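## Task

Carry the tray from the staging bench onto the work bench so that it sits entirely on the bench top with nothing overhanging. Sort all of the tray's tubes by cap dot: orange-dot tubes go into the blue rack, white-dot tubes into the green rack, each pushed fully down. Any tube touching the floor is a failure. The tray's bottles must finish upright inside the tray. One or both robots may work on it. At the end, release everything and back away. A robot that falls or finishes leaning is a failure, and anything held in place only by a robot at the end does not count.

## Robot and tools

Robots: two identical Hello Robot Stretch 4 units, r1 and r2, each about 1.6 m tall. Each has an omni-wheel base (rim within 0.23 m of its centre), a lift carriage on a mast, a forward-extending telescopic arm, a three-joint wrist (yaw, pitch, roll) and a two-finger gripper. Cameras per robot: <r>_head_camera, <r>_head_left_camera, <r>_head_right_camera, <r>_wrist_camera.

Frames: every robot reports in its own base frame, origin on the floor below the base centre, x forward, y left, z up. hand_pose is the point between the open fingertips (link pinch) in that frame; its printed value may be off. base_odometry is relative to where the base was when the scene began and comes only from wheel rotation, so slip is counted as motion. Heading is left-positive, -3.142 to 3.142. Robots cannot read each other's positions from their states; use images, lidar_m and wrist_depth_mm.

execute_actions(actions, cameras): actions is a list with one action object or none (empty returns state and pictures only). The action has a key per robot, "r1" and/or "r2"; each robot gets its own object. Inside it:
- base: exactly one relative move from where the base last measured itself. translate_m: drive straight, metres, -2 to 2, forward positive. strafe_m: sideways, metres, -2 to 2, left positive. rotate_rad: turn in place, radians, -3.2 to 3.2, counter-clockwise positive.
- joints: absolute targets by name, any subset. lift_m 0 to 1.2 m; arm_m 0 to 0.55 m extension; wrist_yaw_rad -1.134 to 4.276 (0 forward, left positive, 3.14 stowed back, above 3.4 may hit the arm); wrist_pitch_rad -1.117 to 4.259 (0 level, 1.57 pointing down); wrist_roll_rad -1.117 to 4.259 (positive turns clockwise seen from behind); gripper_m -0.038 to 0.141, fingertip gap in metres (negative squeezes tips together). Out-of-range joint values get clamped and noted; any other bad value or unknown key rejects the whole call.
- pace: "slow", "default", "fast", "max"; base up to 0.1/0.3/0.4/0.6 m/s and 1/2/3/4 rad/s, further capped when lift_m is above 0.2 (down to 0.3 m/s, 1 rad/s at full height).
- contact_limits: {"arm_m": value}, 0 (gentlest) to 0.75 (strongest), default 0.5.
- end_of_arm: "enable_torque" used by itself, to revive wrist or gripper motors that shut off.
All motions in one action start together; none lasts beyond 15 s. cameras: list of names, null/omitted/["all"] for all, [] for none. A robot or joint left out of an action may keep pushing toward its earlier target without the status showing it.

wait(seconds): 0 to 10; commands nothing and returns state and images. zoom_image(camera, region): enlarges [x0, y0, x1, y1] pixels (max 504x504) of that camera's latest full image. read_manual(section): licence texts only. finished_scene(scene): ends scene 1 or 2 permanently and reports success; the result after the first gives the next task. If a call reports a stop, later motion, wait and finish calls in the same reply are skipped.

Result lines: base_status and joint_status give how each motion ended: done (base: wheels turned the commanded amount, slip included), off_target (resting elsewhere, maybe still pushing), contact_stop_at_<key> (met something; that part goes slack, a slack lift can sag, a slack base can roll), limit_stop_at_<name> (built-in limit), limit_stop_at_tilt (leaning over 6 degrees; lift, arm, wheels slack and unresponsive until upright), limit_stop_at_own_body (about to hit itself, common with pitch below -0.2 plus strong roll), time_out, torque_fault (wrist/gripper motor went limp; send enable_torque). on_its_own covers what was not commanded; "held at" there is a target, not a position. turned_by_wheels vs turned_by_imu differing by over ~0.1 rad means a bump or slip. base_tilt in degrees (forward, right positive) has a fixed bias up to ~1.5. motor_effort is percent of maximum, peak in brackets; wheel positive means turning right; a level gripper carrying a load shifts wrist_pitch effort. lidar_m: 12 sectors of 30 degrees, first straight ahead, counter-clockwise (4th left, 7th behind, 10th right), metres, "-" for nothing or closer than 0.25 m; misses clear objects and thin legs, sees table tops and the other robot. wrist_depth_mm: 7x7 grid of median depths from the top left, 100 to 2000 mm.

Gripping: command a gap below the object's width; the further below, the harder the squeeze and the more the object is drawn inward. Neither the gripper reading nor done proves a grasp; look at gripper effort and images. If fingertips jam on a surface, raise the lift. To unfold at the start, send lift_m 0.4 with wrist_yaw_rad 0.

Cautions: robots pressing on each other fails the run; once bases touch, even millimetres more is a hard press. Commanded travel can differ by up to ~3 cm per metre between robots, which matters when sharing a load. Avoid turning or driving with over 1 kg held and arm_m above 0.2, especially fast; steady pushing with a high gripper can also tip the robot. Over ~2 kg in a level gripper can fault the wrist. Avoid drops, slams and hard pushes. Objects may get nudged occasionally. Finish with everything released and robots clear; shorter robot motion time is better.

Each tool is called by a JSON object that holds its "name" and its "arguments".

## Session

{"name": "execute_actions", "arguments": {"actions": [{"r1":{"joints":{"lift_m":1.03,"wrist_yaw_rad":0}},"r2":{"joints":{"lift_m":1.03,"wrist_yaw_rad":0}}}], "cameras": ["r1_head_left_camera","r2_head_left_camera"]}}

Scene clock: 3.87 s.
r1.base_odometry: x=+0.000 y=+0.000 heading=+0.000 (m, m, rad; r1's odometry frame)
r1.turned_by_wheels: +0.000 (rad since the last result)
r1.turned_by_imu: +0.001 (rad since the last result)
r1.base_tilt: forward=+0.6 right=-0.2 (deg)
r1.lidar_m: 1.80 1.59 1.20 1.93 2.07 1.26 1.07 1.10 1.29 2.37 1.63 1.21
r1.base_status: not commanded
r1.joint_positions: lift_m=+1.030 arm_m=+0.000 wrist_yaw_rad=+0.000 wrist_pitch_rad=+0.013 wrist_roll_rad=+0.011 gripper_m=+0.057
r1.joint_status: all done
r1.motor_effort: lift_m=+20(20) arm_m=-1(1) wrist_yaw_rad=-1(7) wrist_pitch_rad=-7(7) wrist_roll_rad=-1(0) gripper_m=-3(6) wheel_0=+0(0) wheel_1=+0(0) wheel_2=+0(0) (%)
r1.hand_pose: x=+0.4594 y=-0.0874 z=+1.2044 quat_wxyz=(+1.000, +0.005, +0.006, +0.000) (m; r1's base frame)
r1.wrist_depth_mm: - - - - - - - / - - - - - - - / - - - - - - - / - - - - - - - / - - - - - - - / - - 215 - 201 1618 1576 / - - - 109 - 1060 1138
r2.base_odometry: x=+0.000 y=+0.000 heading=+0.000 (m, m, rad; r2's odometry frame)
r2.turned_by_wheels: +0.000 (rad since the last result)
r2.turned_by_imu: -0.001 (rad since the last result)
r2.base_tilt: forward=+0.4 right=+0.3 (deg)
r2.lidar_m: 0.74 0.73 0.81 1.27 3.95 1.53 1.31 2.59 1.73 2.11 1.86 0.94
r2.base_status: not commanded
r2.joint_positions: lift_m=+1.030 arm_m=+0.002 wrist_yaw_rad=+0.000 wrist_pitch_rad=-0.015 wrist_roll_rad=-0.012 gripper_m=+0.057
r2.joint_status: all done
r2.motor_effort: lift_m=+22(25) arm_m=-1(1) wrist_yaw_rad=+0(8) wrist_pitch_rad=-8(8) wrist_roll_rad=-1(0) gripper_m=-3(3) wheel_0=-1(1) wheel_1=+0(0) wheel_2=+0(0) (%)
r2.hand_pose: x=+0.4614 y=-0.0873 z=+1.2123 quat_wxyz=(+1.000, -0.006, -0.007, +0.000) (m; r2's base frame)
r2.wrist_depth_mm: 480 517 554 591 647 691 778 / 484 512 554 591 647 699 768 / 488 521 564 603 654 723 778 / 492 535 564 609 668 723 788 / 500 530 559 615 654 741 788 / 500 530 559 597 197 741 809 / 508 535 569 - 691 750 809
pictures: r1_head_left_camera, r2_head_left_camera
Images, in order (width x height): r1_head_left_camera 420x672, r2_head_left_camera 420x672.

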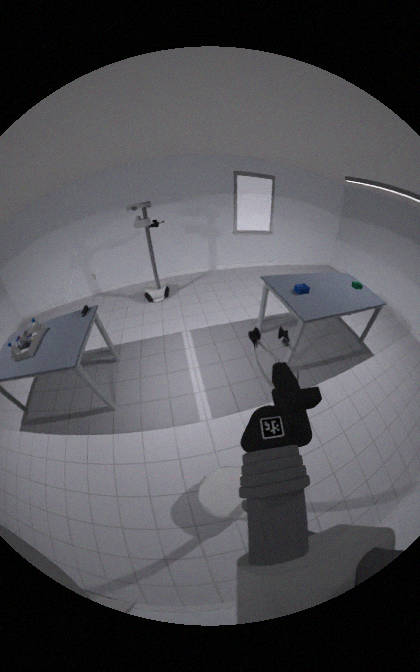

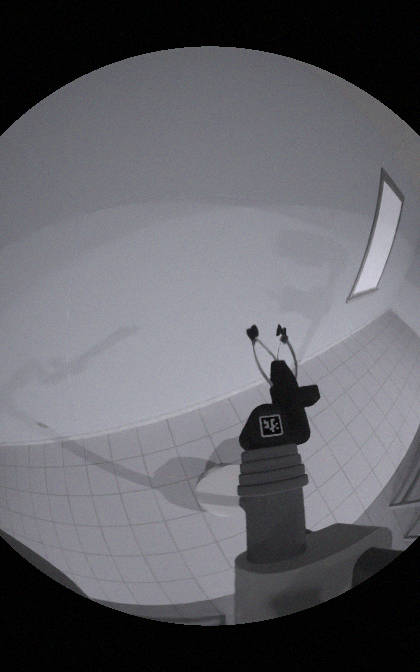

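{"name": "execute_actions", "arguments": {"actions": [{"r1":{"base":{"rotate_rad":0.25},"joints":{"wrist_pitch_rad":1.57,"wrist_roll_rad":1.57,"gripper_m":0.07}},"r2":{"base":{"rotate_rad":-2.82},"joints":{"wrist_pitch_rad":1.57,"wrist_roll_rad":1.57,"gripper_m":0.07}}}], "cameras": []}}

{"name": "execute_actions", "arguments": {"actions": [{"r1":{"base":{"strafe_m":1.25}},"r2":{"base":{"strafe_m":-1.0}}}], "cameras": ["r1_head_camera","r2_head_camera","r1_wrist_camera","r2_wrist_camera"]}}

Scene clock: 15.90 s.
r1.base_odometry: x=+0.000 y=+0.000 heading=+0.249 (m, m, rad; r1's odometry frame)
r1.turned_by_wheels: +0.249 (rad since the last result)
r1.turned_by_imu: +0.251 (rad since the last result)
r1.base_tilt: forward=+0.6 right=-0.2 (deg)
r1.lidar_m: 2.66 1.21 1.29 3.95 1.49 1.14 1.08 1.15 1.60 4.35 1.20 1.21
r1.base_status: done
r1.joint_positions: lift_m=+1.030 arm_m=+0.000 wrist_yaw_rad=+0.000 wrist_pitch_rad=+1.569 wrist_roll_rad=+1.570 gripper_m=+0.070
r1.joint_status: all done
r1.motor_effort: lift_m=+20(20) arm_m=-1(1) wrist_yaw_rad=+0(0) wrist_pitch_rad=+1(3) wrist_roll_rad=+1(6) gripper_m=-2(6) wheel_0=-7(14) wheel_1=-5(10) wheel_2=-5(8) (%)
r1.hand_pose: x=+0.1713 y=-0.0874 z=+0.9196 quat_wxyz=(+0.501, +0.500, +0.500, -0.499) (m; r1's base frame)
r1.wrist_depth_mm: 1098 1098 1160 1118 1118 1138 1138 / 1118 1118 1138 1138 1118 1138 1160 / 1138 1098 1118 1118 1138 1118 1138 / 1118 1138 1118 976 931 1160 1138 / 1138 1118 1138 946 946 1138 345 / 1118 1138 202 960 200 1138 1160 / 1160 1138 1138 108 1138 1138 1138
r2.base_odometry: x=+0.000 y=+0.000 heading=-2.820 (m, m, rad; r2's odometry frame)
r2.turned_by_wheels: -2.820 (rad since the last result)
r2.turned_by_imu: -2.813 (rad since the last result)
r2.base_tilt: forward=+0.4 right=+0.3 (deg)
r2.lidar_m: 1.63 1.77 1.73 3.50 1.11 0.77 0.73 0.75 1.04 2.59 1.87 1.31
r2.base_status: done
r2.joint_positions: lift_m=+1.030 arm_m=+0.002 wrist_yaw_rad=+0.000 wrist_pitch_rad=+1.570 wrist_roll_rad=+1.570 gripper_m=+0.070
r2.joint_status: all done
r2.motor_effort: lift_m=+21(22) arm_m=-1(1) wrist_yaw_rad=-2(3) wrist_pitch_rad=-1(7) wrist_roll_rad=+1(6) gripper_m=-3(3) wheel_0=+1(6) wheel_1=-1(8) wheel_2=+1(6) (%)
r2.hand_pose: x=+0.1733 y=-0.0874 z=+0.9197 quat_wxyz=(+0.501, +0.500, +0.500, -0.499) (m; r2's base frame)
r2.wrist_depth_mm: 1138 1160 1138 1118 1138 1118 1098 / 1138 1160 1138 1138 1138 1118 1118 / 1160 1160 1160 1138 1118 1138 1138 / 1160 1160 1182 1138 917 1118 1138 / 1182 1182 1182 946 931 1138 1138 / 1182 1182 1182 931 931 1138 1138 / 1205 1182 1182 - 1160 1160 1160
pictures: none
No camera images: the call's "cameras" was empty. Leave "cameras" out to get every camera's image.

Scene clock: 21.40 s.
r1.base_odometry: x=-0.307 y=+1.211 heading=+0.248 (m, m, rad; r1's odometry frame)
r1.turned_by_wheels: +0.000 (rad since the last result)
r1.turned_by_imu: +0.009 (rad since the last result)
r1.base_tilt: forward=+0.5 right=-0.2 (deg)
r1.lidar_m: 0.88 0.95 1.35 3.11 1.47 1.06 1.04 1.10 1.55 3.36 2.27 0.93
r1.base_status: done
r1.joint_positions: lift_m=+1.030 arm_m=+0.000 wrist_yaw_rad=+0.000 wrist_pitch_rad=+1.570 wrist_roll_rad=+1.570 gripper_m=+0.070
r1.joint_status: not commanded
r1.motor_effort: lift_m=+20(20) arm_m=-1(1) wrist_yaw_rad=+0(0) wrist_pitch_rad=+1(1) wrist_roll_rad=+2(2) gripper_m=-4(2) wheel_0=-4(9) wheel_1=+2(13) wheel_2=+0(4) (%)
r1.hand_pose: x=+0.1713 y=-0.0874 z=+0.9196 quat_wxyz=(+0.501, +0.500, +0.500, -0.499) (m; r1's base frame)
r1.wrist_depth_mm: 1098 1118 1118 1118 1138 1138 1160 / 1138 1138 1118 1118 1138 1138 1118 / 1118 1138 1138 1118 1138 1118 1138 / 1138 1138 1118 976 917 1160 1118 / 1138 1138 1138 931 931 1138 345 / 1138 1160 202 946 200 1160 1138 / 1138 1138 1118 108 1138 1138 1138
r2.base_odometry: x=-0.316 y=+0.949 heading=-2.820 (m, m, rad; r2's odometry frame)
r2.turned_by_wheels: +0.000 (rad since the last result)
r2.turned_by_imu: -0.003 (rad since the last result)
r2.base_tilt: forward=+0.4 right=+0.3 (deg)
r2.lidar_m: 1.25 1.30 2.57 3.33 1.04 0.75 0.68 0.72 0.97 2.44 3.09 1.32
r2.base_status: done
r2.joint_positions: lift_m=+1.030 arm_m=+0.002 wrist_yaw_rad=+0.000 wrist_pitch_rad=+1.570 wrist_roll_rad=+1.570 gripper_m=+0.070
r2.joint_status: not commanded
r2.motor_effort: lift_m=+21(21) arm_m=-1(1) wrist_yaw_rad=+1(1) wrist_pitch_rad=-2(2) wrist_roll_rad=+1(1) gripper_m=-2(2) wheel_0=+2(12) wheel_1=+2(10) wheel_2=+0(1) (%)
r2.hand_pose: x=+0.1733 y=-0.0874 z=+0.9197 quat_wxyz=(+0.501, +0.500, +0.500, -0.499) (m; r2's base frame)
r2.wrist_depth_mm: 1118 1138 1160 1118 1118 1118 1118 / 1138 1182 1160 1118 1138 1098 1118 / 1182 1138 1138 1118 1160 1118 1118 / 1182 1160 1160 1160 917 1160 1138 / 1182 1182 1182 931 946 1118 1138 / 1160 1160 1182 931 946 1138 1118 / 1205 1182 1182 - 1182 1160 1118
pictures: r1_head_camera, r1_wrist_camera, r2_head_camera, r2_wrist_camera
camera_calibration (this result's frames):
r1_wrist_camera: T_world_to_cam=[[-0.999007, -0.0443216, -0.00447522, 0.167949], [-0.0444271, 0.998644, 0.027141, 0.124192], [0.00326622, 0.0273129, -0.999622, 1.14992], [0, 0, 0, 1]] pos_world=[0.169544, -0.147987, 1.14687]
r2_wrist_camera: T_world_to_cam=[[-0.997643, -0.0330769, -0.0601198, 0.237553], [-0.0360512, 0.998144, 0.0490807, 0.0901668], [0.0583848, 0.0511324, -0.996984, 1.13872], [0, 0, 0, 1]] pos_world=[0.17376, -0.140367, 1.14514]
Images, in order (width x height): r1_head_camera 420x560, r1_wrist_camera 616x392, r2_head_camera 420x560, r2_wrist_camera 616x392.

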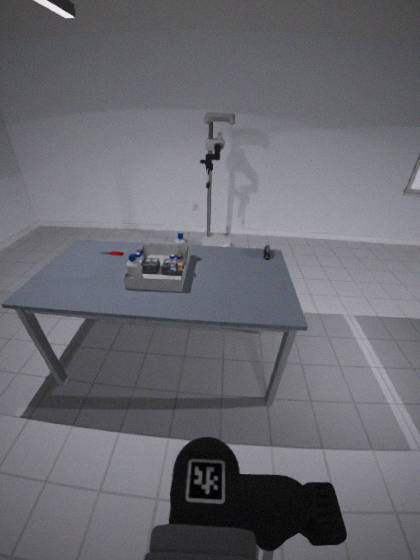

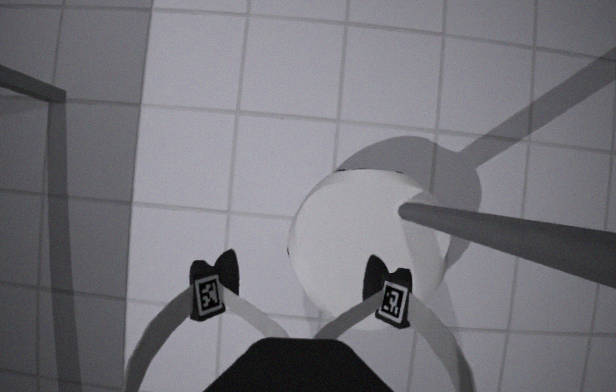

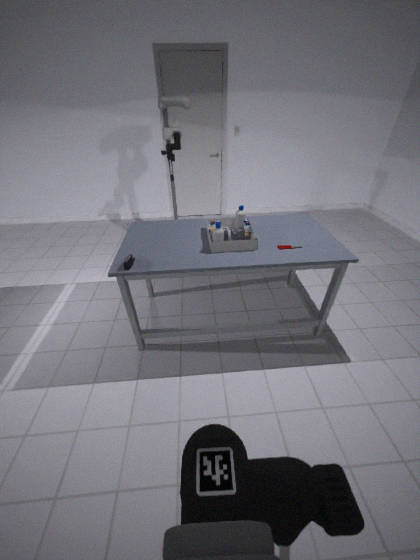

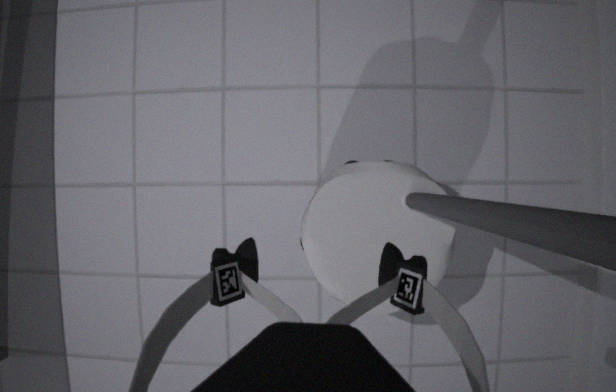

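{"name": "execute_actions", "arguments": {"actions": [{"r1":{"base":{"rotate_rad":-0.04}},"r2":{"base":{"rotate_rad":0.04}}}], "cameras": []}}

{"name": "execute_actions", "arguments": {"actions": [{"r1":{"base":{"strafe_m":0.36}},"r2":{"base":{"strafe_m":-0.07}}}], "cameras": []}}

{"name": "execute_actions", "arguments": {"actions": [{"r1":{"base":{"translate_m":0.59},"joints":{"arm_m":0.3}},"r2":{"base":{"translate_m":0.95},"joints":{"arm_m":0.3}}}], "cameras": ["r1_head_camera","r1_wrist_camera","r2_wrist_camera"]}}

Scene clock: 32.53 s.
r1.base_odometry: x=-0.307 y=+1.211 heading=+0.210 (m, m, rad; r1's odometry frame)
r1.turned_by_wheels: -0.039 (rad since the last result)
r1.turned_by_imu: -0.037 (rad since the last result)
r1.base_tilt: forward=+0.6 right=-0.3 (deg)
r1.lidar_m: 0.89 0.92 1.28 3.11 1.55 1.07 1.01 1.10 1.51 4.09 2.27 0.95
r1.base_status: done
r1.joint_positions: lift_m=+1.030 arm_m=+0.000 wrist_yaw_rad=+0.000 wrist_pitch_rad=+1.570 wrist_roll_rad=+1.570 gripper_m=+0.070
r1.joint_status: not commanded
r1.motor_effort: lift_m=+20(20) arm_m=-1(1) wrist_yaw_rad=+0(0) wrist_pitch_rad=+1(1) wrist_roll_rad=+1(1) gripper_m=-3(2) wheel_0=+7(9) wheel_1=+5(9) wheel_2=+5(7) (%)
r1.hand_pose: x=+0.1713 y=-0.0874 z=+0.9196 quat_wxyz=(+0.501, +0.500, +0.500, -0.499) (m; r1's base frame)
r1.wrist_depth_mm: 1098 1138 1118 1118 1138 1138 1138 / 1098 1138 1138 1118 1118 1138 1138 / 1098 1138 1118 1118 1118 1118 1138 / 1138 1138 1138 991 931 1160 1138 / 1138 1118 1118 946 931 1160 345 / 1138 1118 202 946 200 1138 1118 / 1138 1138 1118 108 1138 1138 1160
r2.base_odometry: x=-0.316 y=+0.949 heading=-2.780 (m, m, rad; r2's odometry frame)
r2.turned_by_wheels: +0.040 (rad since the last result)
r2.turned_by_imu: +0.039 (rad since the last result)
r2.base_tilt: forward=+0.4 right=+0.3 (deg)
r2.lidar_m: 1.23 1.31 2.51 2.74 1.01 0.73 0.68 0.72 1.02 2.76 3.15 1.31
r2.base_status: done
r2.joint_positions: lift_m=+1.030 arm_m=+0.002 wrist_yaw_rad=+0.000 wrist_pitch_rad=+1.570 wrist_roll_rad=+1.570 gripper_m=+0.070
r2.joint_status: not commanded
r2.motor_effort: lift_m=+21(21) arm_m=-1(1) wrist_yaw_rad=-3(1) wrist_pitch_rad=-1(0) wrist_roll_rad=+0(1) gripper_m=-3(2) wheel_0=-3(6) wheel_1=-1(2) wheel_2=-1(5) (%)
r2.hand_pose: x=+0.1733 y=-0.0874 z=+0.9197 quat_wxyz=(+0.501, +0.500, +0.500, -0.499) (m; r2's base frame)
r2.wrist_depth_mm: 1138 1160 1118 1138 1118 1118 1118 / 1160 1160 1098 1138 1138 1118 1098 / 1138 1160 1160 1118 1138 1138 1118 / 1160 1118 1160 1138 946 1118 1098 / 1182 1160 1160 960 946 1138 1138 / 1205 1160 1182 946 946 1138 1138 / 1205 1182 1160 - 1160 1160 1160
pictures: none
No camera images: the call's "cameras" was empty. Leave "cameras" out to get every camera's image.

Scene clock: 35.07 s.
r1.base_odometry: x=-0.382 y=+1.563 heading=+0.210 (m, m, rad; r1's odometry frame)
r1.turned_by_wheels: +0.000 (rad since the last result)
r1.turned_by_imu: +0.003 (rad since the last result)
r1.base_tilt: forward=+0.6 right=-0.3 (deg)
r1.lidar_m: 0.88 0.92 2.88 2.76 1.53 1.06 1.01 1.10 1.52 3.76 2.62 0.94
r1.base_status: done
r1.joint_positions: lift_m=+1.030 arm_m=+0.000 wrist_yaw_rad=+0.000 wrist_pitch_rad=+1.570 wrist_roll_rad=+1.570 gripper_m=+0.070
r1.joint_status: not commanded
r1.motor_effort: lift_m=+20(20) arm_m=-1(1) wrist_yaw_rad=+0(0) wrist_pitch_rad=+1(1) wrist_roll_rad=+1(1) gripper_m=-5(3) wheel_0=-3(19) wheel_1=+3(11) wheel_2=+0(6) (%)
r1.hand_pose: x=+0.1713 y=-0.0874 z=+0.9196 quat_wxyz=(+0.501, +0.500, +0.500, -0.499) (m; r1's base frame)
r1.wrist_depth_mm: 1118 1098 1138 1138 1098 1138 1118 / 1138 1098 1118 1118 1138 1118 1138 / 1138 1118 1138 1138 1098 1138 1138 / 1138 1138 1138 976 931 1138 1138 / 1138 1118 1118 946 917 1138 345 / 1138 1118 202 946 199 1138 1138 / 1138 1138 1138 108 1138 1160 1160
r2.base_odometry: x=-0.341 y=+1.014 heading=-2.780 (m, m, rad; r2's odometry frame)
r2.turned_by_wheels: +0.000 (rad since the last result)
r2.turned_by_imu: +0.000 (rad since the last result)
r2.base_tilt: forward=+0.4 right=+0.4 (deg)
r2.lidar_m: 1.25 1.30 2.63 2.76 1.00 0.72 0.69 0.72 0.99 2.78 3.07 1.29
r2.base_status: done
r2.joint_positions: lift_m=+1.030 arm_m=+0.002 wrist_yaw_rad=+0.000 wrist_pitch_rad=+1.570 wrist_roll_rad=+1.570 gripper_m=+0.070
r2.joint_status: not commanded
r2.motor_effort: lift_m=+21(21) arm_m=-1(1) wrist_yaw_rad=+1(1) wrist_pitch_rad=-2(1) wrist_roll_rad=+1(0) gripper_m=-2(2) wheel_0=+1(10) wheel_1=+1(9) wheel_2=+0(1) (%)
r2.hand_pose: x=+0.1733 y=-0.0874 z=+0.9197 quat_wxyz=(+0.501, +0.500, +0.500, -0.499) (m; r2's base frame)
r2.wrist_depth_mm: 1160 1138 1118 1138 1138 1118 1118 / 1160 1138 1118 1138 1118 1138 1098 / 1138 1160 1138 1138 1138 1118 1118 / 1160 1160 1138 1160 931 1138 1118 / 1160 1182 1160 960 904 1138 1138 / 1182 1205 1182 946 946 1160 1138 / 1160 1182 1205 - 1138 1160 1160
pictures: none
No camera images: the call's "cameras" was empty. Leave "cameras" out to get every camera's image.

Scene clock: 39.70 s.
r1.base_odometry: x=+0.194 y=+1.687 heading=+0.210 (m, m, rad; r1's odometry frame)
r1.turned_by_wheels: +0.000 (rad since the last result)
r1.turned_by_imu: +0.003 (rad since the last result)
r1.base_tilt: forward=+0.7 right=-0.3 (deg)
r1.lidar_m: 0.31 0.34 0.45 2.75 2.38 1.72 1.62 1.70 2.36 2.46 0.47 0.32
r1.base_status: done
r1.joint_positions: lift_m=+1.030 arm_m=+0.299 wrist_yaw_rad=+0.000 wrist_pitch_rad=+1.570 wrist_roll_rad=+1.570 gripper_m=+0.070
r1.joint_status: all done
r1.motor_effort: lift_m=+20(20) arm_m=+5(5) wrist_yaw_rad=-1(1) wrist_pitch_rad=+0(1) wrist_roll_rad=+0(2) gripper_m=-2(3) wheel_0=+4(11) wheel_1=+4(6) wheel_2=-3(15) (%)
r1.hand_pose: x=+0.4704 y=-0.0874 z=+0.9196 quat_wxyz=(+0.501, +0.500, +0.500, -0.499) (m; r1's base frame)
r1.wrist_depth_mm: 375 379 379 379 379 1118 1138 / 377 379 379 379 379 1138 1118 / 379 382 384 379 379 1138 1138 / 349 379 382 382 384 931 1138 / 342 382 379 384 384 917 1042 / 351 382 202 384 200 931 1138 / 347 384 382 108 389 1160 1160
r2.base_odometry: x=-1.230 y=+0.678 heading=-2.780 (m, m, rad; r2's odometry frame)
r2.turned_by_wheels: +0.000 (rad since the last result)
r2.turned_by_imu: +0.006 (rad since the last result)
r2.base_tilt: forward=+0.4 right=+0.3 (deg)
r2.lidar_m: 0.31 0.31 0.45 2.27 2.37 1.72 1.64 1.72 2.38 2.94 0.46 0.33
r2.base_status: done
r2.joint_positions: lift_m=+1.030 arm_m=+0.299 wrist_yaw_rad=+0.000 wrist_pitch_rad=+1.570 wrist_roll_rad=+1.570 gripper_m=+0.070
r2.joint_status: all done
r2.motor_effort: lift_m=+21(21) arm_m=+4(5) wrist_yaw_rad=-2(1) wrist_pitch_rad=-2(2) wrist_roll_rad=+0(1) gripper_m=-3(3) wheel_0=+0(10) wheel_1=+1(8) wheel_2=+1(10) (%)
r2.hand_pose: x=+0.4704 y=-0.0874 z=+0.9197 quat_wxyz=(+0.501, +0.500, +0.500, -0.499) (m; r2's base frame)
r2.wrist_depth_mm: 317 349 375 373 370 1118 1098 / 320 347 377 373 373 1098 1118 / 379 379 377 377 375 1098 1138 / 327 379 382 379 377 917 904 / 327 353 226 384 382 917 917 / 397 392 384 384 377 931 1118 / 397 394 392 - 387 1138 1138
pictures: r1_head_camera, r1_wrist_camera, r2_wrist_camera
camera_calibration (this result's frames):
r1_wrist_camera: T_world_to_cam=[[-0.999003, -0.0444395, -0.00421323, 0.466525], [-0.0445378, 0.998639, 0.0271528, 0.137521], [0.00300083, 0.0273134, -0.999622, 1.1491], [0, 0, 0, 1]] pos_world=[0.468737, -0.147988, 1.1469]
r2_wrist_camera: T_world_to_cam=[[-0.997659, -0.0328661, -0.0599738, 0.533816], [-0.0358332, 0.998152, 0.0490861, 0.10077], [0.0582497, 0.0511202, -0.996992, 1.12145], [0, 0, 0, 1]] pos_world=[0.470854, -0.140368, 1.14514]
Images, in order (width x height): r1_head_camera 420x560, r1_wrist_camera 616x392, r2_wrist_camera 616x392.

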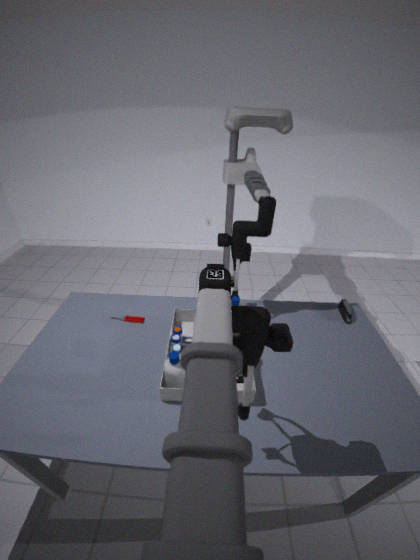

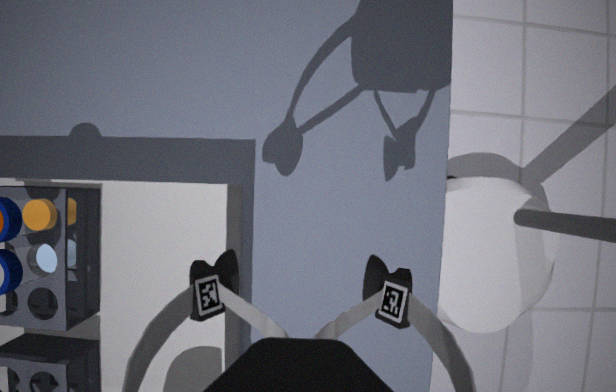

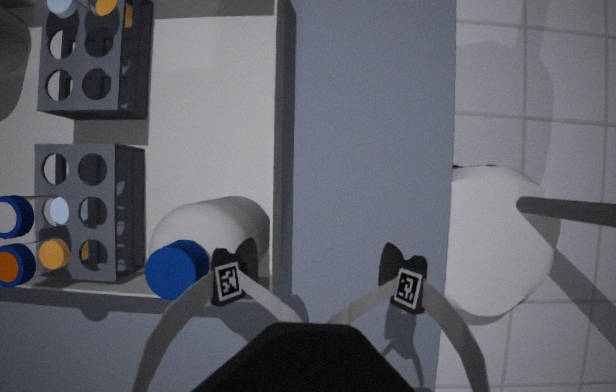

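{"name": "execute_actions", "arguments": {"actions": [{"r1":{"base":{"strafe_m":0.085}},"r2":{"base":{"strafe_m":-0.1}}}], "cameras": []}}

{"name": "execute_actions", "arguments": {"actions": [{"r1":{"base":{"rotate_rad":-0.015},"joints":{"arm_m":0.358}},"r2":{"joints":{"arm_m":0.334}}}], "cameras": []}}

{"name": "execute_actions", "arguments": {"actions": [{"r1":{"joints":{"lift_m":0.92}},"r2":{"joints":{"lift_m":0.92}}}], "cameras": ["r1_wrist_camera","r2_wrist_camera"]}}

Scene clock: 50.23 s.
r1.base_odometry: x=+0.177 y=+1.770 heading=+0.210 (m, m, rad; r1's odometry frame)
r1.turned_by_wheels: +0.000 (rad since the last result)
r1.turned_by_imu: +0.002 (rad since the last result)
r1.base_tilt: forward=+0.5 right=-0.2 (deg)
r1.lidar_m: 0.30 0.32 0.47 2.65 2.36 1.72 1.62 1.68 2.33 2.50 0.47 0.35
r1.base_status: done
r1.joint_positions: lift_m=+1.030 arm_m=+0.299 wrist_yaw_rad=+0.000 wrist_pitch_rad=+1.570 wrist_roll_rad=+1.570 gripper_m=+0.070
r1.joint_status: not commanded
r1.motor_effort: lift_m=+20(20) arm_m=+4(4) wrist_yaw_rad=+1(1) wrist_pitch_rad=+0(0) wrist_roll_rad=+1(1) gripper_m=-5(2) wheel_0=-3(6) wheel_1=+2(10) wheel_2=+0(4) (%)
r1.hand_pose: x=+0.4704 y=-0.0874 z=+0.9196 quat_wxyz=(+0.501, +0.500, +0.500, -0.499) (m; r1's base frame)
r1.wrist_depth_mm: 377 382 379 377 382 1118 1118 / 320 375 379 382 379 1138 1138 / 317 375 377 379 382 1138 1118 / 325 377 379 382 384 917 1138 / 359 379 382 384 384 931 1042 / 351 387 202 387 200 946 1138 / 338 307 317 108 387 1160 1182
r2.base_odometry: x=-1.265 y=+0.771 heading=-2.780 (m, m, rad; r2's odometry frame)
r2.turned_by_wheels: +0.000 (rad since the last result)
r2.turned_by_imu: -0.001 (rad since the last result)
r2.base_tilt: forward=+0.4 right=+0.3 (deg)
r2.lidar_m: 0.29 0.33 0.44 2.36 2.35 1.70 1.65 1.72 2.40 2.84 0.45 0.31
r2.base_status: done
r2.joint_positions: lift_m=+1.030 arm_m=+0.299 wrist_yaw_rad=+0.000 wrist_pitch_rad=+1.570 wrist_roll_rad=+1.570 gripper_m=+0.070
r2.joint_status: not commanded
r2.motor_effort: lift_m=+21(21) arm_m=+5(5) wrist_yaw_rad=-1(1) wrist_pitch_rad=-1(2) wrist_roll_rad=+1(1) gripper_m=-3(2) wheel_0=+1(6) wheel_1=-1(8) wheel_2=+0(1) (%)
r2.hand_pose: x=+0.4704 y=-0.0874 z=+0.9197 quat_wxyz=(+0.501, +0.500, +0.500, -0.499) (m; r2's base frame)
r2.wrist_depth_mm: 379 379 377 373 373 1138 1098 / 268 347 370 375 373 1118 1098 / 322 379 377 379 377 1118 1118 / 329 382 382 379 379 917 917 / 384 384 382 382 379 917 917 / 329 355 281 384 382 931 1138 / 329 330 250 - 384 1138 1160
pictures: none
No camera images: the call's "cameras" was empty. Leave "cameras" out to get every camera's image.

Scene clock: 51.27 s.
r1.base_odometry: x=+0.177 y=+1.770 heading=+0.196 (m, m, rad; r1's odometry frame)
r1.turned_by_wheels: -0.014 (rad since the last result)
r1.turned_by_imu: -0.014 (rad since the last result)
r1.base_tilt: forward=+0.5 right=-0.3 (deg)
r1.lidar_m: 0.29 0.30 0.44 2.67 2.40 1.75 1.62 1.67 2.32 2.55 0.45 0.33
r1.base_status: done
r1.joint_positions: lift_m=+1.030 arm_m=+0.357 wrist_yaw_rad=+0.000 wrist_pitch_rad=+1.570 wrist_roll_rad=+1.570 gripper_m=+0.070
r1.joint_status: all done
r1.motor_effort: lift_m=+20(20) arm_m=+5(4) wrist_yaw_rad=+0(2) wrist_pitch_rad=+0(0) wrist_roll_rad=+0(1) gripper_m=-3(1) wheel_0=+5(8) wheel_1=+1(7) wheel_2=+2(6) (%)
r1.hand_pose: x=+0.5284 y=-0.0874 z=+0.9196 quat_wxyz=(+0.500, +0.500, +0.500, -0.500) (m; r1's base frame)
r1.wrist_depth_mm: 377 377 377 382 379 382 1118 / 379 382 377 382 382 382 1138 / 258 345 379 382 382 384 1138 / 320 353 379 382 384 384 1160 / 382 379 382 384 387 387 931 / 324 353 201 382 200 387 1160 / 338 324 355 108 389 389 1160
r2.base_odometry: x=-1.265 y=+0.771 heading=-2.780 (m, m, rad; r2's odometry frame)
r2.turned_by_wheels: +0.000 (rad since the last result)
r2.turned_by_imu: +0.000 (rad since the last result)
r2.base_tilt: forward=+0.4 right=+0.3 (deg)
r2.lidar_m: 0.29 0.32 0.45 2.38 2.36 1.69 1.64 1.70 2.38 2.83 0.45 0.32
r2.base_status: not commanded
r2.joint_positions: lift_m=+1.030 arm_m=+0.333 wrist_yaw_rad=+0.000 wrist_pitch_rad=+1.570 wrist_roll_rad=+1.570 gripper_m=+0.070
r2.joint_status: all done
r2.motor_effort: lift_m=+21(21) arm_m=+4(4) wrist_yaw_rad=-1(0) wrist_pitch_rad=-2(2) wrist_roll_rad=+1(1) gripper_m=-3(2) wheel_0=+1(1) wheel_1=-1(0) wheel_2=+0(0) (%)
r2.hand_pose: x=+0.5043 y=-0.0874 z=+0.9197 quat_wxyz=(+0.501, +0.500, +0.500, -0.499) (m; r2's base frame)
r2.wrist_depth_mm: 379 379 375 375 373 370 1078 / 259 327 370 377 370 373 1138 / 370 351 377 375 377 375 1098 / 384 325 382 379 379 917 904 / 387 382 382 384 379 931 917 / 389 330 287 307 382 931 1138 / 293 329 359 - 379 1138 1160
pictures: none
No camera images: the call's "cameras" was empty. Leave "cameras" out to get every camera's image.

Scene clock: 52.77 s.
r1.base_odometry: x=+0.177 y=+1.770 heading=+0.196 (m, m, rad; r1's odometry frame)
r1.turned_by_wheels: +0.000 (rad since the last result)
r1.turned_by_imu: +0.001 (rad since the last result)
r1.base_tilt: forward=+0.5 right=-0.3 (deg)
r1.lidar_m: 0.31 0.31 0.46 2.66 2.40 1.72 1.62 1.67 2.32 2.54 0.48 0.33
r1.base_status: not commanded
r1.joint_positions: lift_m=+0.920 arm_m=+0.357 wrist_yaw_rad=+0.000 wrist_pitch_rad=+1.570 wrist_roll_rad=+1.570 gripper_m=+0.070
r1.joint_status: all done
r1.motor_effort: lift_m=+16(18) arm_m=+4(5) wrist_yaw_rad=-1(0) wrist_pitch_rad=+0(0) wrist_roll_rad=+1(2) gripper_m=-1(2) wheel_0=+5(5) wheel_1=+2(2) wheel_2=+2(2) (%)
r1.hand_pose: x=+0.5284 y=-0.0874 z=+0.8099 quat_wxyz=(+0.500, +0.500, +0.500, -0.500) (m; r1's base frame)
r1.wrist_depth_mm: 271 271 271 272 273 273 272 / 219 268 270 272 273 274 273 / 239 270 270 273 274 274 276 / 240 271 271 273 274 276 276 / 242 272 273 274 276 277 276 / 265 271 202 273 200 278 277 / 243 272 273 108 277 277 278
r2.base_odometry: x=-1.265 y=+0.771 heading=-2.780 (m, m, rad; r2's odometry frame)
r2.turned_by_wheels: +0.000 (rad since the last result)
r2.turned_by_imu: +0.000 (rad since the last result)
r2.base_tilt: forward=+0.4 right=+0.3 (deg)
r2.lidar_m: 0.30 0.32 0.43 2.38 2.38 1.73 1.65 1.72 2.40 2.81 0.43 0.34
r2.base_status: not commanded
r2.joint_positions: lift_m=+0.920 arm_m=+0.333 wrist_yaw_rad=+0.000 wrist_pitch_rad=+1.570 wrist_roll_rad=+1.570 gripper_m=+0.070
r2.joint_status: all done
r2.motor_effort: lift_m=+18(18) arm_m=+4(5) wrist_yaw_rad=+0(1) wrist_pitch_rad=-1(2) wrist_roll_rad=+0(1) gripper_m=-3(5) wheel_0=+1(1) wheel_1=-1(1) wheel_2=+0(0) (%)
r2.hand_pose: x=+0.5043 y=-0.0874 z=+0.8099 quat_wxyz=(+0.501, +0.500, +0.500, -0.499) (m; r2's base frame)
r2.wrist_depth_mm: 212 227 236 264 264 262 627 / 220 267 265 266 266 265 627 / 241 270 270 268 268 266 1008 / 243 270 270 271 268 266 798 / 274 272 271 272 271 270 798 / 225 273 272 222 271 271 820 / 219 254 274 - 274 272 1060
pictures: r1_wrist_camera, r2_wrist_camera
camera_calibration (this result's frames):
r1_wrist_camera: T_world_to_cam=[[-0.999008, -0.0443452, -0.00418131, 0.52396], [-0.0444426, 0.998643, 0.0271542, 0.143031], [0.00297148, 0.0273131, -0.999623, 1.03927], [0, 0, 0, 1]] pos_world=[0.526709, -0.147987, 1.03719]
r2_wrist_camera: T_world_to_cam=[[-0.997661, -0.0328289, -0.0599495, 0.561102], [-0.0357947, 0.998153, 0.0490869, 0.107353], [0.0582273, 0.051118, -0.996994, 1.01008], [0, 0, 0, 1]] pos_world=[0.504818, -0.140368, 1.03541]
Images, in order (width x height): r1_wrist_camera 616x392, r2_wrist_camera 616x392.

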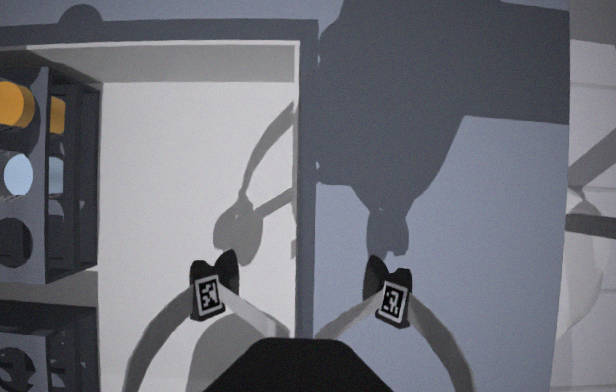

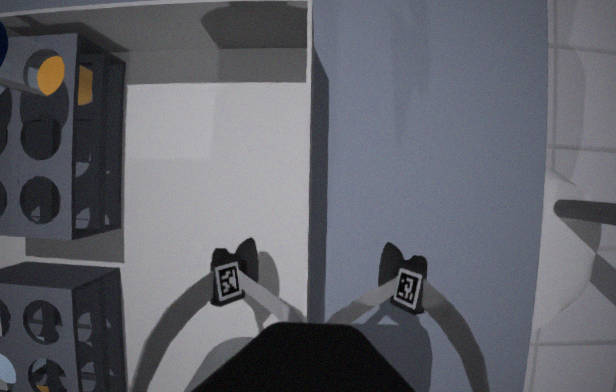

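{"name": "execute_actions", "arguments": {"actions": [{"r1":{"joints":{"gripper_m":-0.035,"arm_m":0.362}},"r2":{"joints":{"gripper_m":-0.035,"arm_m":0.339}}}], "cameras": []}}

{"name": "execute_actions", "arguments": {"actions": [{"r1":{"joints":{"lift_m":1.06},"pace":"slow"},"r2":{"joints":{"lift_m":1.06},"pace":"slow"}}], "cameras": []}}

{"name": "execute_actions", "arguments": {"actions": [{"r1":{"base":{"strafe_m":-1.5}},"r2":{"base":{"strafe_m":1.5}}}], "cameras": ["r1_head_right_camera","r2_head_left_camera"]}}

Scene clock: 65.47 s.
r1.base_odometry: x=+0.177 y=+1.770 heading=+0.196 (m, m, rad; r1's odometry frame)
r1.turned_by_wheels: +0.000 (rad since the last result)
r1.turned_by_imu: +0.002 (rad since the last result)
r1.base_tilt: forward=+0.6 right=-0.3 (deg)
r1.lidar_m: 0.30 0.31 0.45 2.67 2.42 1.72 1.63 1.70 2.30 2.55 0.46 0.34
r1.base_status: not commanded
r1.joint_positions: lift_m=+0.920 arm_m=+0.361 wrist_yaw_rad=+0.001 wrist_pitch_rad=+1.569 wrist_roll_rad=+1.570 gripper_m=-0.034
r1.joint_status: all done
r1.motor_effort: lift_m=+19(19) arm_m=+4(4) wrist_yaw_rad=-4(3) wrist_pitch_rad=+4(5) wrist_roll_rad=+0(1) gripper_m=-19(24) wheel_0=+5(5) wheel_1=+2(2) wheel_2=+2(2) (%)
r1.hand_pose: x=+0.5329 y=-0.0874 z=+0.8097 quat_wxyz=(+0.501, +0.500, +0.500, -0.499) (m; r1's base frame)
r1.wrist_depth_mm: 200 236 236 268 270 271 271 / 222 258 259 270 268 270 272 / 231 260 262 272 271 272 273 / 233 263 263 271 272 273 273 / 233 265 266 266 274 274 274 / 255 266 184 204 184 276 276 / 238 266 270 108 274 276 277
r2.base_odometry: x=-1.265 y=+0.771 heading=-2.780 (m, m, rad; r2's odometry frame)
r2.turned_by_wheels: +0.000 (rad since the last result)
r2.turned_by_imu: -0.001 (rad since the last result)
r2.base_tilt: forward=+0.4 right=+0.3 (deg)
r2.lidar_m: 0.30 0.30 0.44 2.38 2.34 1.70 1.65 1.73 2.39 2.83 0.46 0.32
r2.base_status: not commanded
r2.joint_positions: lift_m=+0.920 arm_m=+0.338 wrist_yaw_rad=+0.001 wrist_pitch_rad=+1.568 wrist_roll_rad=+1.570 gripper_m=-0.034
r2.joint_status: all done
r2.motor_effort: lift_m=+21(21) arm_m=+4(3) wrist_yaw_rad=-1(0) wrist_pitch_rad=+5(6) wrist_roll_rad=+1(1) gripper_m=-22(22) wheel_0=+1(1) wheel_1=-1(1) wheel_2=+0(0) (%)
r2.hand_pose: x=+0.5101 y=-0.0874 z=+0.8097 quat_wxyz=(+0.501, +0.500, +0.500, -0.499) (m; r2's base frame)
r2.wrist_depth_mm: 207 224 236 244 263 260 627 / 207 264 264 262 265 262 627 / 236 265 264 263 265 264 627 / 238 265 264 263 267 266 504 / 268 268 266 262 267 267 798 / 220 262 179 198 179 270 820 / 224 263 266 - 271 268 1025
pictures: none
No camera images: the call's "cameras" was empty. Leave "cameras" out to get every camera's image.

Scene clock: 67.43 s.
r1.base_odometry: x=+0.177 y=+1.770 heading=+0.196 (m, m, rad; r1's odometry frame)
r1.turned_by_wheels: +0.000 (rad since the last result)
r1.turned_by_imu: +0.001 (rad since the last result)
r1.base_tilt: forward=+0.6 right=-0.3 (deg)
r1.lidar_m: 0.30 0.32 0.46 2.67 2.36 1.72 1.63 1.69 2.32 2.55 0.45 0.32
r1.base_status: not commanded
r1.joint_positions: lift_m=+1.060 arm_m=+0.361 wrist_yaw_rad=+0.001 wrist_pitch_rad=+1.569 wrist_roll_rad=+1.570 gripper_m=-0.034
r1.joint_status: all done
r1.motor_effort: lift_m=+24(27) arm_m=+4(4) wrist_yaw_rad=-3(2) wrist_pitch_rad=+4(4) wrist_roll_rad=+0(2) gripper_m=-20(21) wheel_0=+5(5) wheel_1=+2(2) wheel_2=+2(2) (%)
r1.hand_pose: x=+0.5329 y=-0.0874 z=+0.9493 quat_wxyz=(+0.501, +0.500, +0.500, -0.499) (m; r1's base frame)
r1.wrist_depth_mm: 201 304 306 404 407 410 1160 / 221 258 259 410 410 410 1160 / 231 260 260 410 410 413 1160 / 233 263 262 410 413 410 1160 / 235 266 265 267 413 415 960 / 255 265 184 204 185 960 1182 / 238 266 268 109 415 1182 1182
r2.base_odometry: x=-1.265 y=+0.771 heading=-2.780 (m, m, rad; r2's odometry frame)
r2.turned_by_wheels: +0.000 (rad since the last result)
r2.turned_by_imu: +0.000 (rad since the last result)
r2.base_tilt: forward=+0.4 right=+0.3 (deg)
r2.lidar_m: 0.31 0.31 0.46 2.37 2.37 1.72 1.63 1.75 2.39 2.83 0.45 0.31
r2.base_status: not commanded
r2.joint_positions: lift_m=+1.060 arm_m=+0.338 wrist_yaw_rad=+0.001 wrist_pitch_rad=+1.568 wrist_roll_rad=+1.570 gripper_m=-0.034
r2.joint_status: all done
r2.motor_effort: lift_m=+26(26) arm_m=+4(4) wrist_yaw_rad=-1(1) wrist_pitch_rad=+4(5) wrist_roll_rad=+1(0) gripper_m=-23(21) wheel_0=+1(1) wheel_1=-1(1) wheel_2=+0(0) (%)
r2.hand_pose: x=+0.5101 y=-0.0874 z=+0.9492 quat_wxyz=(+0.501, +0.500, +0.500, -0.499) (m; r2's base frame)
r2.wrist_depth_mm: 207 225 236 244 397 1138 1118 / 206 265 263 262 402 1118 1138 / 236 265 263 264 402 1160 1118 / 237 266 265 264 404 946 1042 / 268 267 265 264 407 946 960 / 221 263 180 198 179 960 1160 / 224 263 267 - 415 798 1160
pictures: none
No camera images: the call's "cameras" was empty. Leave "cameras" out to get every camera's image.

Scene clock: 73.77 s.
r1.base_odometry: x=+0.469 y=+0.298 heading=+0.196 (m, m, rad; r1's odometry frame)
r1.turned_by_wheels: +0.000 (rad since the last result)
r1.turned_by_imu: -0.003 (rad since the last result)
r1.base_tilt: forward=+0.6 right=-0.3 (deg)
r1.lidar_m: 0.50 0.95 0.74 1.32 2.34 1.69 1.61 1.67 2.27 1.48 1.04 0.57
r1.base_status: done
r1.joint_positions: lift_m=+1.060 arm_m=+0.362 wrist_yaw_rad=+0.006 wrist_pitch_rad=+1.553 wrist_roll_rad=+1.570 gripper_m=-0.034
r1.joint_status: not commanded
r1.on_its_own: wrist_yaw_rad is at rest, and its effort (-20) is outside its rest range (-13 to +13); wrist_pitch_rad is at rest, and its effort (+50) is outside its rest range (-23 to +23)
r1.motor_effort: lift_m=+23(24) arm_m=+0(4) wrist_yaw_rad=-20(19) wrist_pitch_rad=+50(50) wrist_roll_rad=-1(1) gripper_m=-19(20) wheel_0=+3(16) wheel_1=-5(15) wheel_2=+6(6) (%)
r1.hand_pose: x=+0.5387 y=-0.0874 z=+0.9494 quat_wxyz=(+0.506, +0.503, +0.497, -0.494) (m; r1's base frame)
r1.wrist_depth_mm: 201 683 676 1138 1138 1098 1138 / 229 257 256 1138 1138 1138 1138 / 236 259 258 1160 1160 1138 1138 / 236 262 259 1160 1138 946 1160 / 260 264 264 1160 1160 946 946 / 264 266 183 200 1160 931 1160 / 266 271 270 108 1160 1138 1160
r2.base_odometry: x=-0.734 y=-0.632 heading=-2.779 (m, m, rad; r2's odometry frame)
r2.turned_by_wheels: +0.000 (rad since the last result)
r2.turned_by_imu: +0.001 (rad since the last result)
r2.base_tilt: forward=+0.5 right=+0.4 (deg)
r2.lidar_m: 0.49 1.22 0.91 1.35 2.31 1.71 1.63 1.72 2.36 1.26 0.86 0.54
r2.base_status: done
r2.joint_positions: lift_m=+1.060 arm_m=+0.339 wrist_yaw_rad=+0.006 wrist_pitch_rad=+1.553 wrist_roll_rad=+1.570 gripper_m=-0.034
r2.joint_status: not commanded
r2.on_its_own: wrist_yaw_rad is at rest, and its effort (-19) is outside its rest range (-13 to +13); wrist_pitch_rad is at rest, and its effort (+48) is outside its rest range (-23 to +23)
r2.motor_effort: lift_m=+25(26) arm_m=+1(4) wrist_yaw_rad=-19(19) wrist_pitch_rad=+48(47) wrist_roll_rad=+0(0) gripper_m=-22(20) wheel_0=-1(8) wheel_1=-2(7) wheel_2=+7(6) (%)
r2.hand_pose: x=+0.5155 y=-0.0874 z=+0.9493 quat_wxyz=(+0.506, +0.503, +0.497, -0.494) (m; r2's base frame)
r2.wrist_depth_mm: 221 230 236 263 1118 1118 1098 / 220 265 265 263 1138 1138 1118 / 239 267 265 260 1160 1138 1118 / 240 266 266 264 1205 960 946 / 270 267 263 263 1138 946 946 / 239 263 183 190 178 960 1160 / 224 267 265 - 1182 1182 1160
pictures: r1_head_right_camera, r2_head_left_camera
Images, in order (width x height): r1_head_right_camera 420x672, r2_head_left_camera 420x672.

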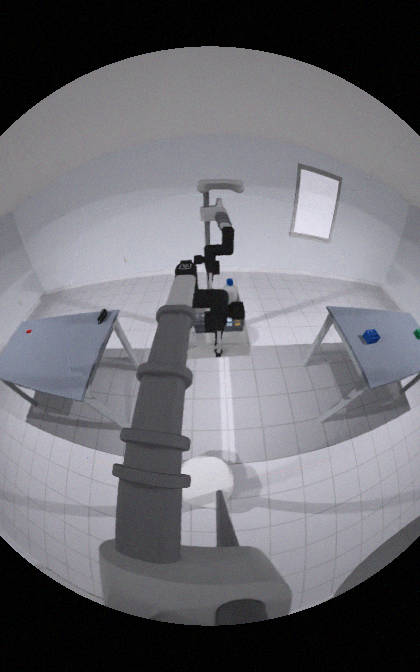

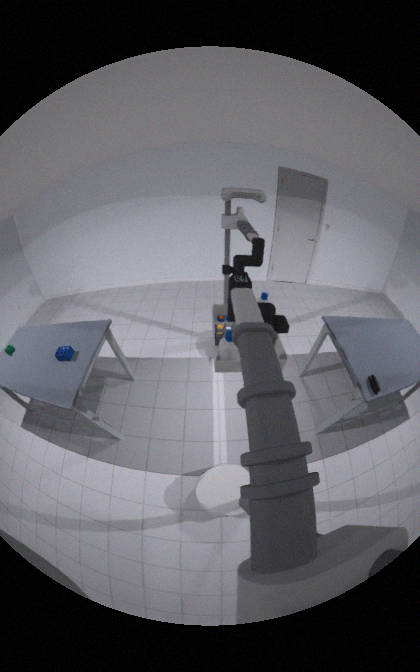

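{"name": "execute_actions", "arguments": {"actions": [{"r1":{"joints":{"arm_m":0.384},"pace":"slow"},"r2":{"joints":{"arm_m":0.361},"pace":"slow"}}], "cameras": []}}

{"name": "execute_actions", "arguments": {"actions": [{"r1":{"base":{"strafe_m":-0.8},"joints":{"arm_m":0.392}},"r2":{"base":{"strafe_m":0.8},"joints":{"arm_m":0.369}}}], "cameras": []}}

{"name": "execute_actions", "arguments": {"actions": [{"r1":{"base":{"strafe_m":-0.75},"joints":{"arm_m":0.402}},"r2":{"base":{"strafe_m":0.75},"joints":{"arm_m":0.379}}}], "cameras": ["r1_head_right_camera","r2_head_left_camera"]}}

Scene clock: 83.60 s.
r1.base_odometry: x=+0.469 y=+0.298 heading=+0.196 (m, m, rad; r1's odometry frame)
r1.turned_by_wheels: +0.000 (rad since the last result)
r1.turned_by_imu: +0.001 (rad since the last result)
r1.base_tilt: forward=+0.6 right=-0.2 (deg)
r1.lidar_m: 0.52 0.94 0.73 1.33 2.32 1.68 1.60 1.67 2.24 1.48 1.06 0.54
r1.base_status: not commanded
r1.joint_positions: lift_m=+1.060 arm_m=+0.383 wrist_yaw_rad=+0.000 wrist_pitch_rad=+1.572 wrist_roll_rad=+1.569 gripper_m=-0.034
r1.joint_status: all done
r1.motor_effort: lift_m=+23(23) arm_m=+6(6) wrist_yaw_rad=+0(18) wrist_pitch_rad=-5(50) wrist_roll_rad=+2(1) gripper_m=-20(19) wheel_0=+3(3) wheel_1=-5(5) wheel_2=+6(6) (%)
r1.hand_pose: x=+0.5537 y=-0.0874 z=+0.9493 quat_wxyz=(+0.500, +0.499, +0.501, -0.500) (m; r1's base frame)
r1.wrist_depth_mm: 194 676 668 1160 1138 1160 1160 / 221 254 255 1160 1160 1160 1160 / 227 256 257 1160 1182 1160 1182 / 229 258 260 1160 1182 960 1182 / 230 263 265 265 1160 960 946 / 246 265 185 204 183 960 1160 / 239 267 271 108 1160 1182 1160
r2.base_odometry: x=-0.734 y=-0.632 heading=-2.780 (m, m, rad; r2's odometry frame)
r2.turned_by_wheels: +0.000 (rad since the last result)
r2.turned_by_imu: -0.001 (rad since the last result)
r2.base_tilt: forward=+0.4 right=+0.3 (deg)
r2.lidar_m: 0.49 1.21 0.91 1.33 2.29 1.72 1.62 1.73 2.37 1.28 0.84 0.49
r2.base_status: not commanded
r2.joint_positions: lift_m=+1.060 arm_m=+0.360 wrist_yaw_rad=+0.000 wrist_pitch_rad=+1.571 wrist_roll_rad=+1.570 gripper_m=-0.034
r2.joint_status: all done
r2.motor_effort: lift_m=+25(25) arm_m=+5(5) wrist_yaw_rad=+0(17) wrist_pitch_rad=-6(47) wrist_roll_rad=+0(0) gripper_m=-23(22) wheel_0=-1(1) wheel_1=-2(2) wheel_2=+5(7) (%)
r2.hand_pose: x=+0.5308 y=-0.0874 z=+0.9493 quat_wxyz=(+0.500, +0.500, +0.500, -0.500) (m; r2's base frame)
r2.wrist_depth_mm: 208 223 234 242 1160 1138 1138 / 208 267 266 266 1160 1138 1118 / 208 266 265 265 1138 1160 1138 / 237 266 265 264 1160 960 960 / 266 266 264 211 1160 960 960 / 223 262 180 190 179 976 1182 / 206 240 264 - 1205 1182 1205
pictures: none
No camera images: the call's "cameras" was empty. Leave "cameras" out to get every camera's image.

Scene clock: 87.60 s.
r1.base_odometry: x=+0.624 y=-0.486 heading=+0.196 (m, m, rad; r1's odometry frame)
r1.turned_by_wheels: +0.000 (rad since the last result)
r1.turned_by_imu: -0.003 (rad since the last result)
r1.base_tilt: forward=+0.6 right=-0.1 (deg)
r1.lidar_m: 0.53 3.21 1.49 1.48 2.33 1.69 1.58 1.66 2.22 1.67 0.55 0.45
r1.base_status: done
r1.joint_positions: lift_m=+1.060 arm_m=+0.391 wrist_yaw_rad=+0.002 wrist_pitch_rad=+1.567 wrist_roll_rad=+1.569 gripper_m=-0.034
r1.joint_status: all done
r1.motor_effort: lift_m=+23(23) arm_m=+3(7) wrist_yaw_rad=-5(6) wrist_pitch_rad=+8(24) wrist_roll_rad=+1(2) gripper_m=-19(21) wheel_0=+5(12) wheel_1=-4(13) wheel_2=+0(5) (%)
r1.hand_pose: x=+0.5634 y=-0.0874 z=+0.9494 quat_wxyz=(+0.502, +0.500, +0.500, -0.498) (m; r1's base frame)
r1.wrist_depth_mm: 404 304 304 404 407 1160 1160 / 225 255 256 407 410 1138 1160 / 229 258 258 407 991 1160 1160 / 233 260 262 1160 1160 960 1160 / 235 264 264 266 1182 946 960 / 258 266 186 202 185 960 1182 / 239 270 271 109 1182 1182 1205
r2.base_odometry: x=-0.450 y=-1.380 heading=-2.780 (m, m, rad; r2's odometry frame)
r2.turned_by_wheels: +0.000 (rad since the last result)
r2.turned_by_imu: +0.002 (rad since the last result)
r2.base_tilt: forward=+0.4 right=+0.3 (deg)
r2.lidar_m: 0.31 0.34 0.47 1.39 2.31 1.67 1.62 1.72 2.37 1.64 1.65 0.55
r2.base_status: done
r2.joint_positions: lift_m=+1.060 arm_m=+0.368 wrist_yaw_rad=+0.001 wrist_pitch_rad=+1.567 wrist_roll_rad=+1.570 gripper_m=-0.034
r2.joint_status: all done
r2.motor_effort: lift_m=+26(25) arm_m=+4(7) wrist_yaw_rad=-4(5) wrist_pitch_rad=+6(24) wrist_roll_rad=+0(1) gripper_m=-22(23) wheel_0=+2(7) wheel_1=-2(12) wheel_2=+0(4) (%)
r2.hand_pose: x=+0.5402 y=-0.0874 z=+0.9493 quat_wxyz=(+0.501, +0.500, +0.500, -0.499) (m; r2's base frame)
r2.wrist_depth_mm: 211 225 236 244 1160 1138 1138 / 209 266 266 265 1138 1160 1160 / 211 267 266 265 1160 1160 1138 / 239 266 265 266 1205 960 931 / 268 267 264 265 1182 946 946 / 221 262 180 198 179 960 1205 / 223 262 264 - 433 424 1160
pictures: none
No camera images: the call's "cameras" was empty. Leave "cameras" out to get every camera's image.

Scene clock: 91.43 s.
r1.base_odometry: x=+0.770 y=-1.221 heading=+0.196 (m, m, rad; r1's odometry frame)
r1.turned_by_wheels: +0.000 (rad since the last result)
r1.turned_by_imu: -0.002 (rad since the last result)
r1.base_tilt: forward=+0.6 right=-0.3 (deg)
r1.lidar_m: 0.36 0.37 0.54 2.21 2.36 1.67 1.56 1.61 2.21 2.99 0.59 0.41
r1.base_status: done
r1.joint_positions: lift_m=+1.060 arm_m=+0.402 wrist_yaw_rad=+0.003 wrist_pitch_rad=+1.563 wrist_roll_rad=+1.569 gripper_m=-0.034
r1.joint_status: all done
r1.motor_effort: lift_m=+23(23) arm_m=+2(6) wrist_yaw_rad=-9(9) wrist_pitch_rad=+20(20) wrist_roll_rad=+2(2) gripper_m=-19(21) wheel_0=+4(11) wheel_1=-4(9) wheel_2=+0(2) (%)
r1.hand_pose: x=+0.5749 y=-0.0874 z=+0.9494 quat_wxyz=(+0.503, +0.501, +0.499, -0.497) (m; r1's base frame)
r1.wrist_depth_mm: 404 303 304 410 404 1160 1160 / 225 255 255 407 413 1138 1160 / 229 257 258 410 410 1138 1138 / 232 260 262 413 410 960 946 / 236 264 265 265 413 946 960 / 259 268 183 208 183 946 1182 / 241 271 270 108 413 1182 1160
r2.base_odometry: x=-0.185 y=-2.081 heading=-2.779 (m, m, rad; r2's odometry frame)
r2.turned_by_wheels: +0.000 (rad since the last result)
r2.turned_by_imu: +0.001 (rad since the last result)
r2.base_tilt: forward=+0.4 right=+0.3 (deg)
r2.lidar_m: 0.32 0.34 0.50 2.83 2.32 1.66 1.62 1.70 2.37 2.38 0.47 0.34
r2.base_status: done
r2.joint_positions: lift_m=+1.060 arm_m=+0.378 wrist_yaw_rad=+0.002 wrist_pitch_rad=+1.563 wrist_roll_rad=+1.570 gripper_m=-0.034
r2.joint_status: all done
r2.motor_effort: lift_m=+25(25) arm_m=+3(6) wrist_yaw_rad=-9(8) wrist_pitch_rad=+18(17) wrist_roll_rad=+1(0) gripper_m=-22(23) wheel_0=+0(11) wheel_1=-1(7) wheel_2=+3(2) (%)
r2.hand_pose: x=+0.5518 y=-0.0874 z=+0.9493 quat_wxyz=(+0.503, +0.501, +0.499, -0.497) (m; r2's base frame)
r2.wrist_depth_mm: 212 225 235 244 399 397 1160 / 211 267 268 267 397 402 1118 / 239 268 266 266 402 402 1138 / 241 268 265 264 407 404 946 / 268 268 266 262 413 407 946 / 221 263 180 190 179 410 1160 / 208 262 264 - 413 798 1182
pictures: r1_head_right_camera, r2_head_left_camera
Images, in order (width x height): r1_head_right_camera 420x672, r2_head_left_camera 420x672.

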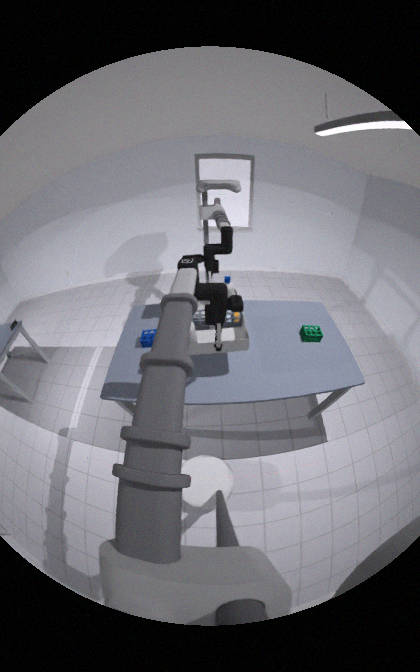

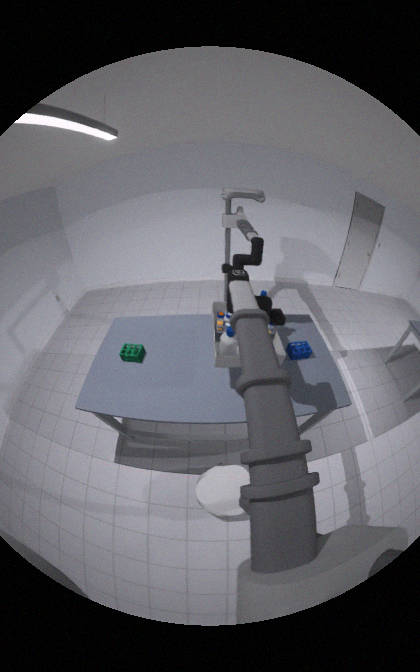

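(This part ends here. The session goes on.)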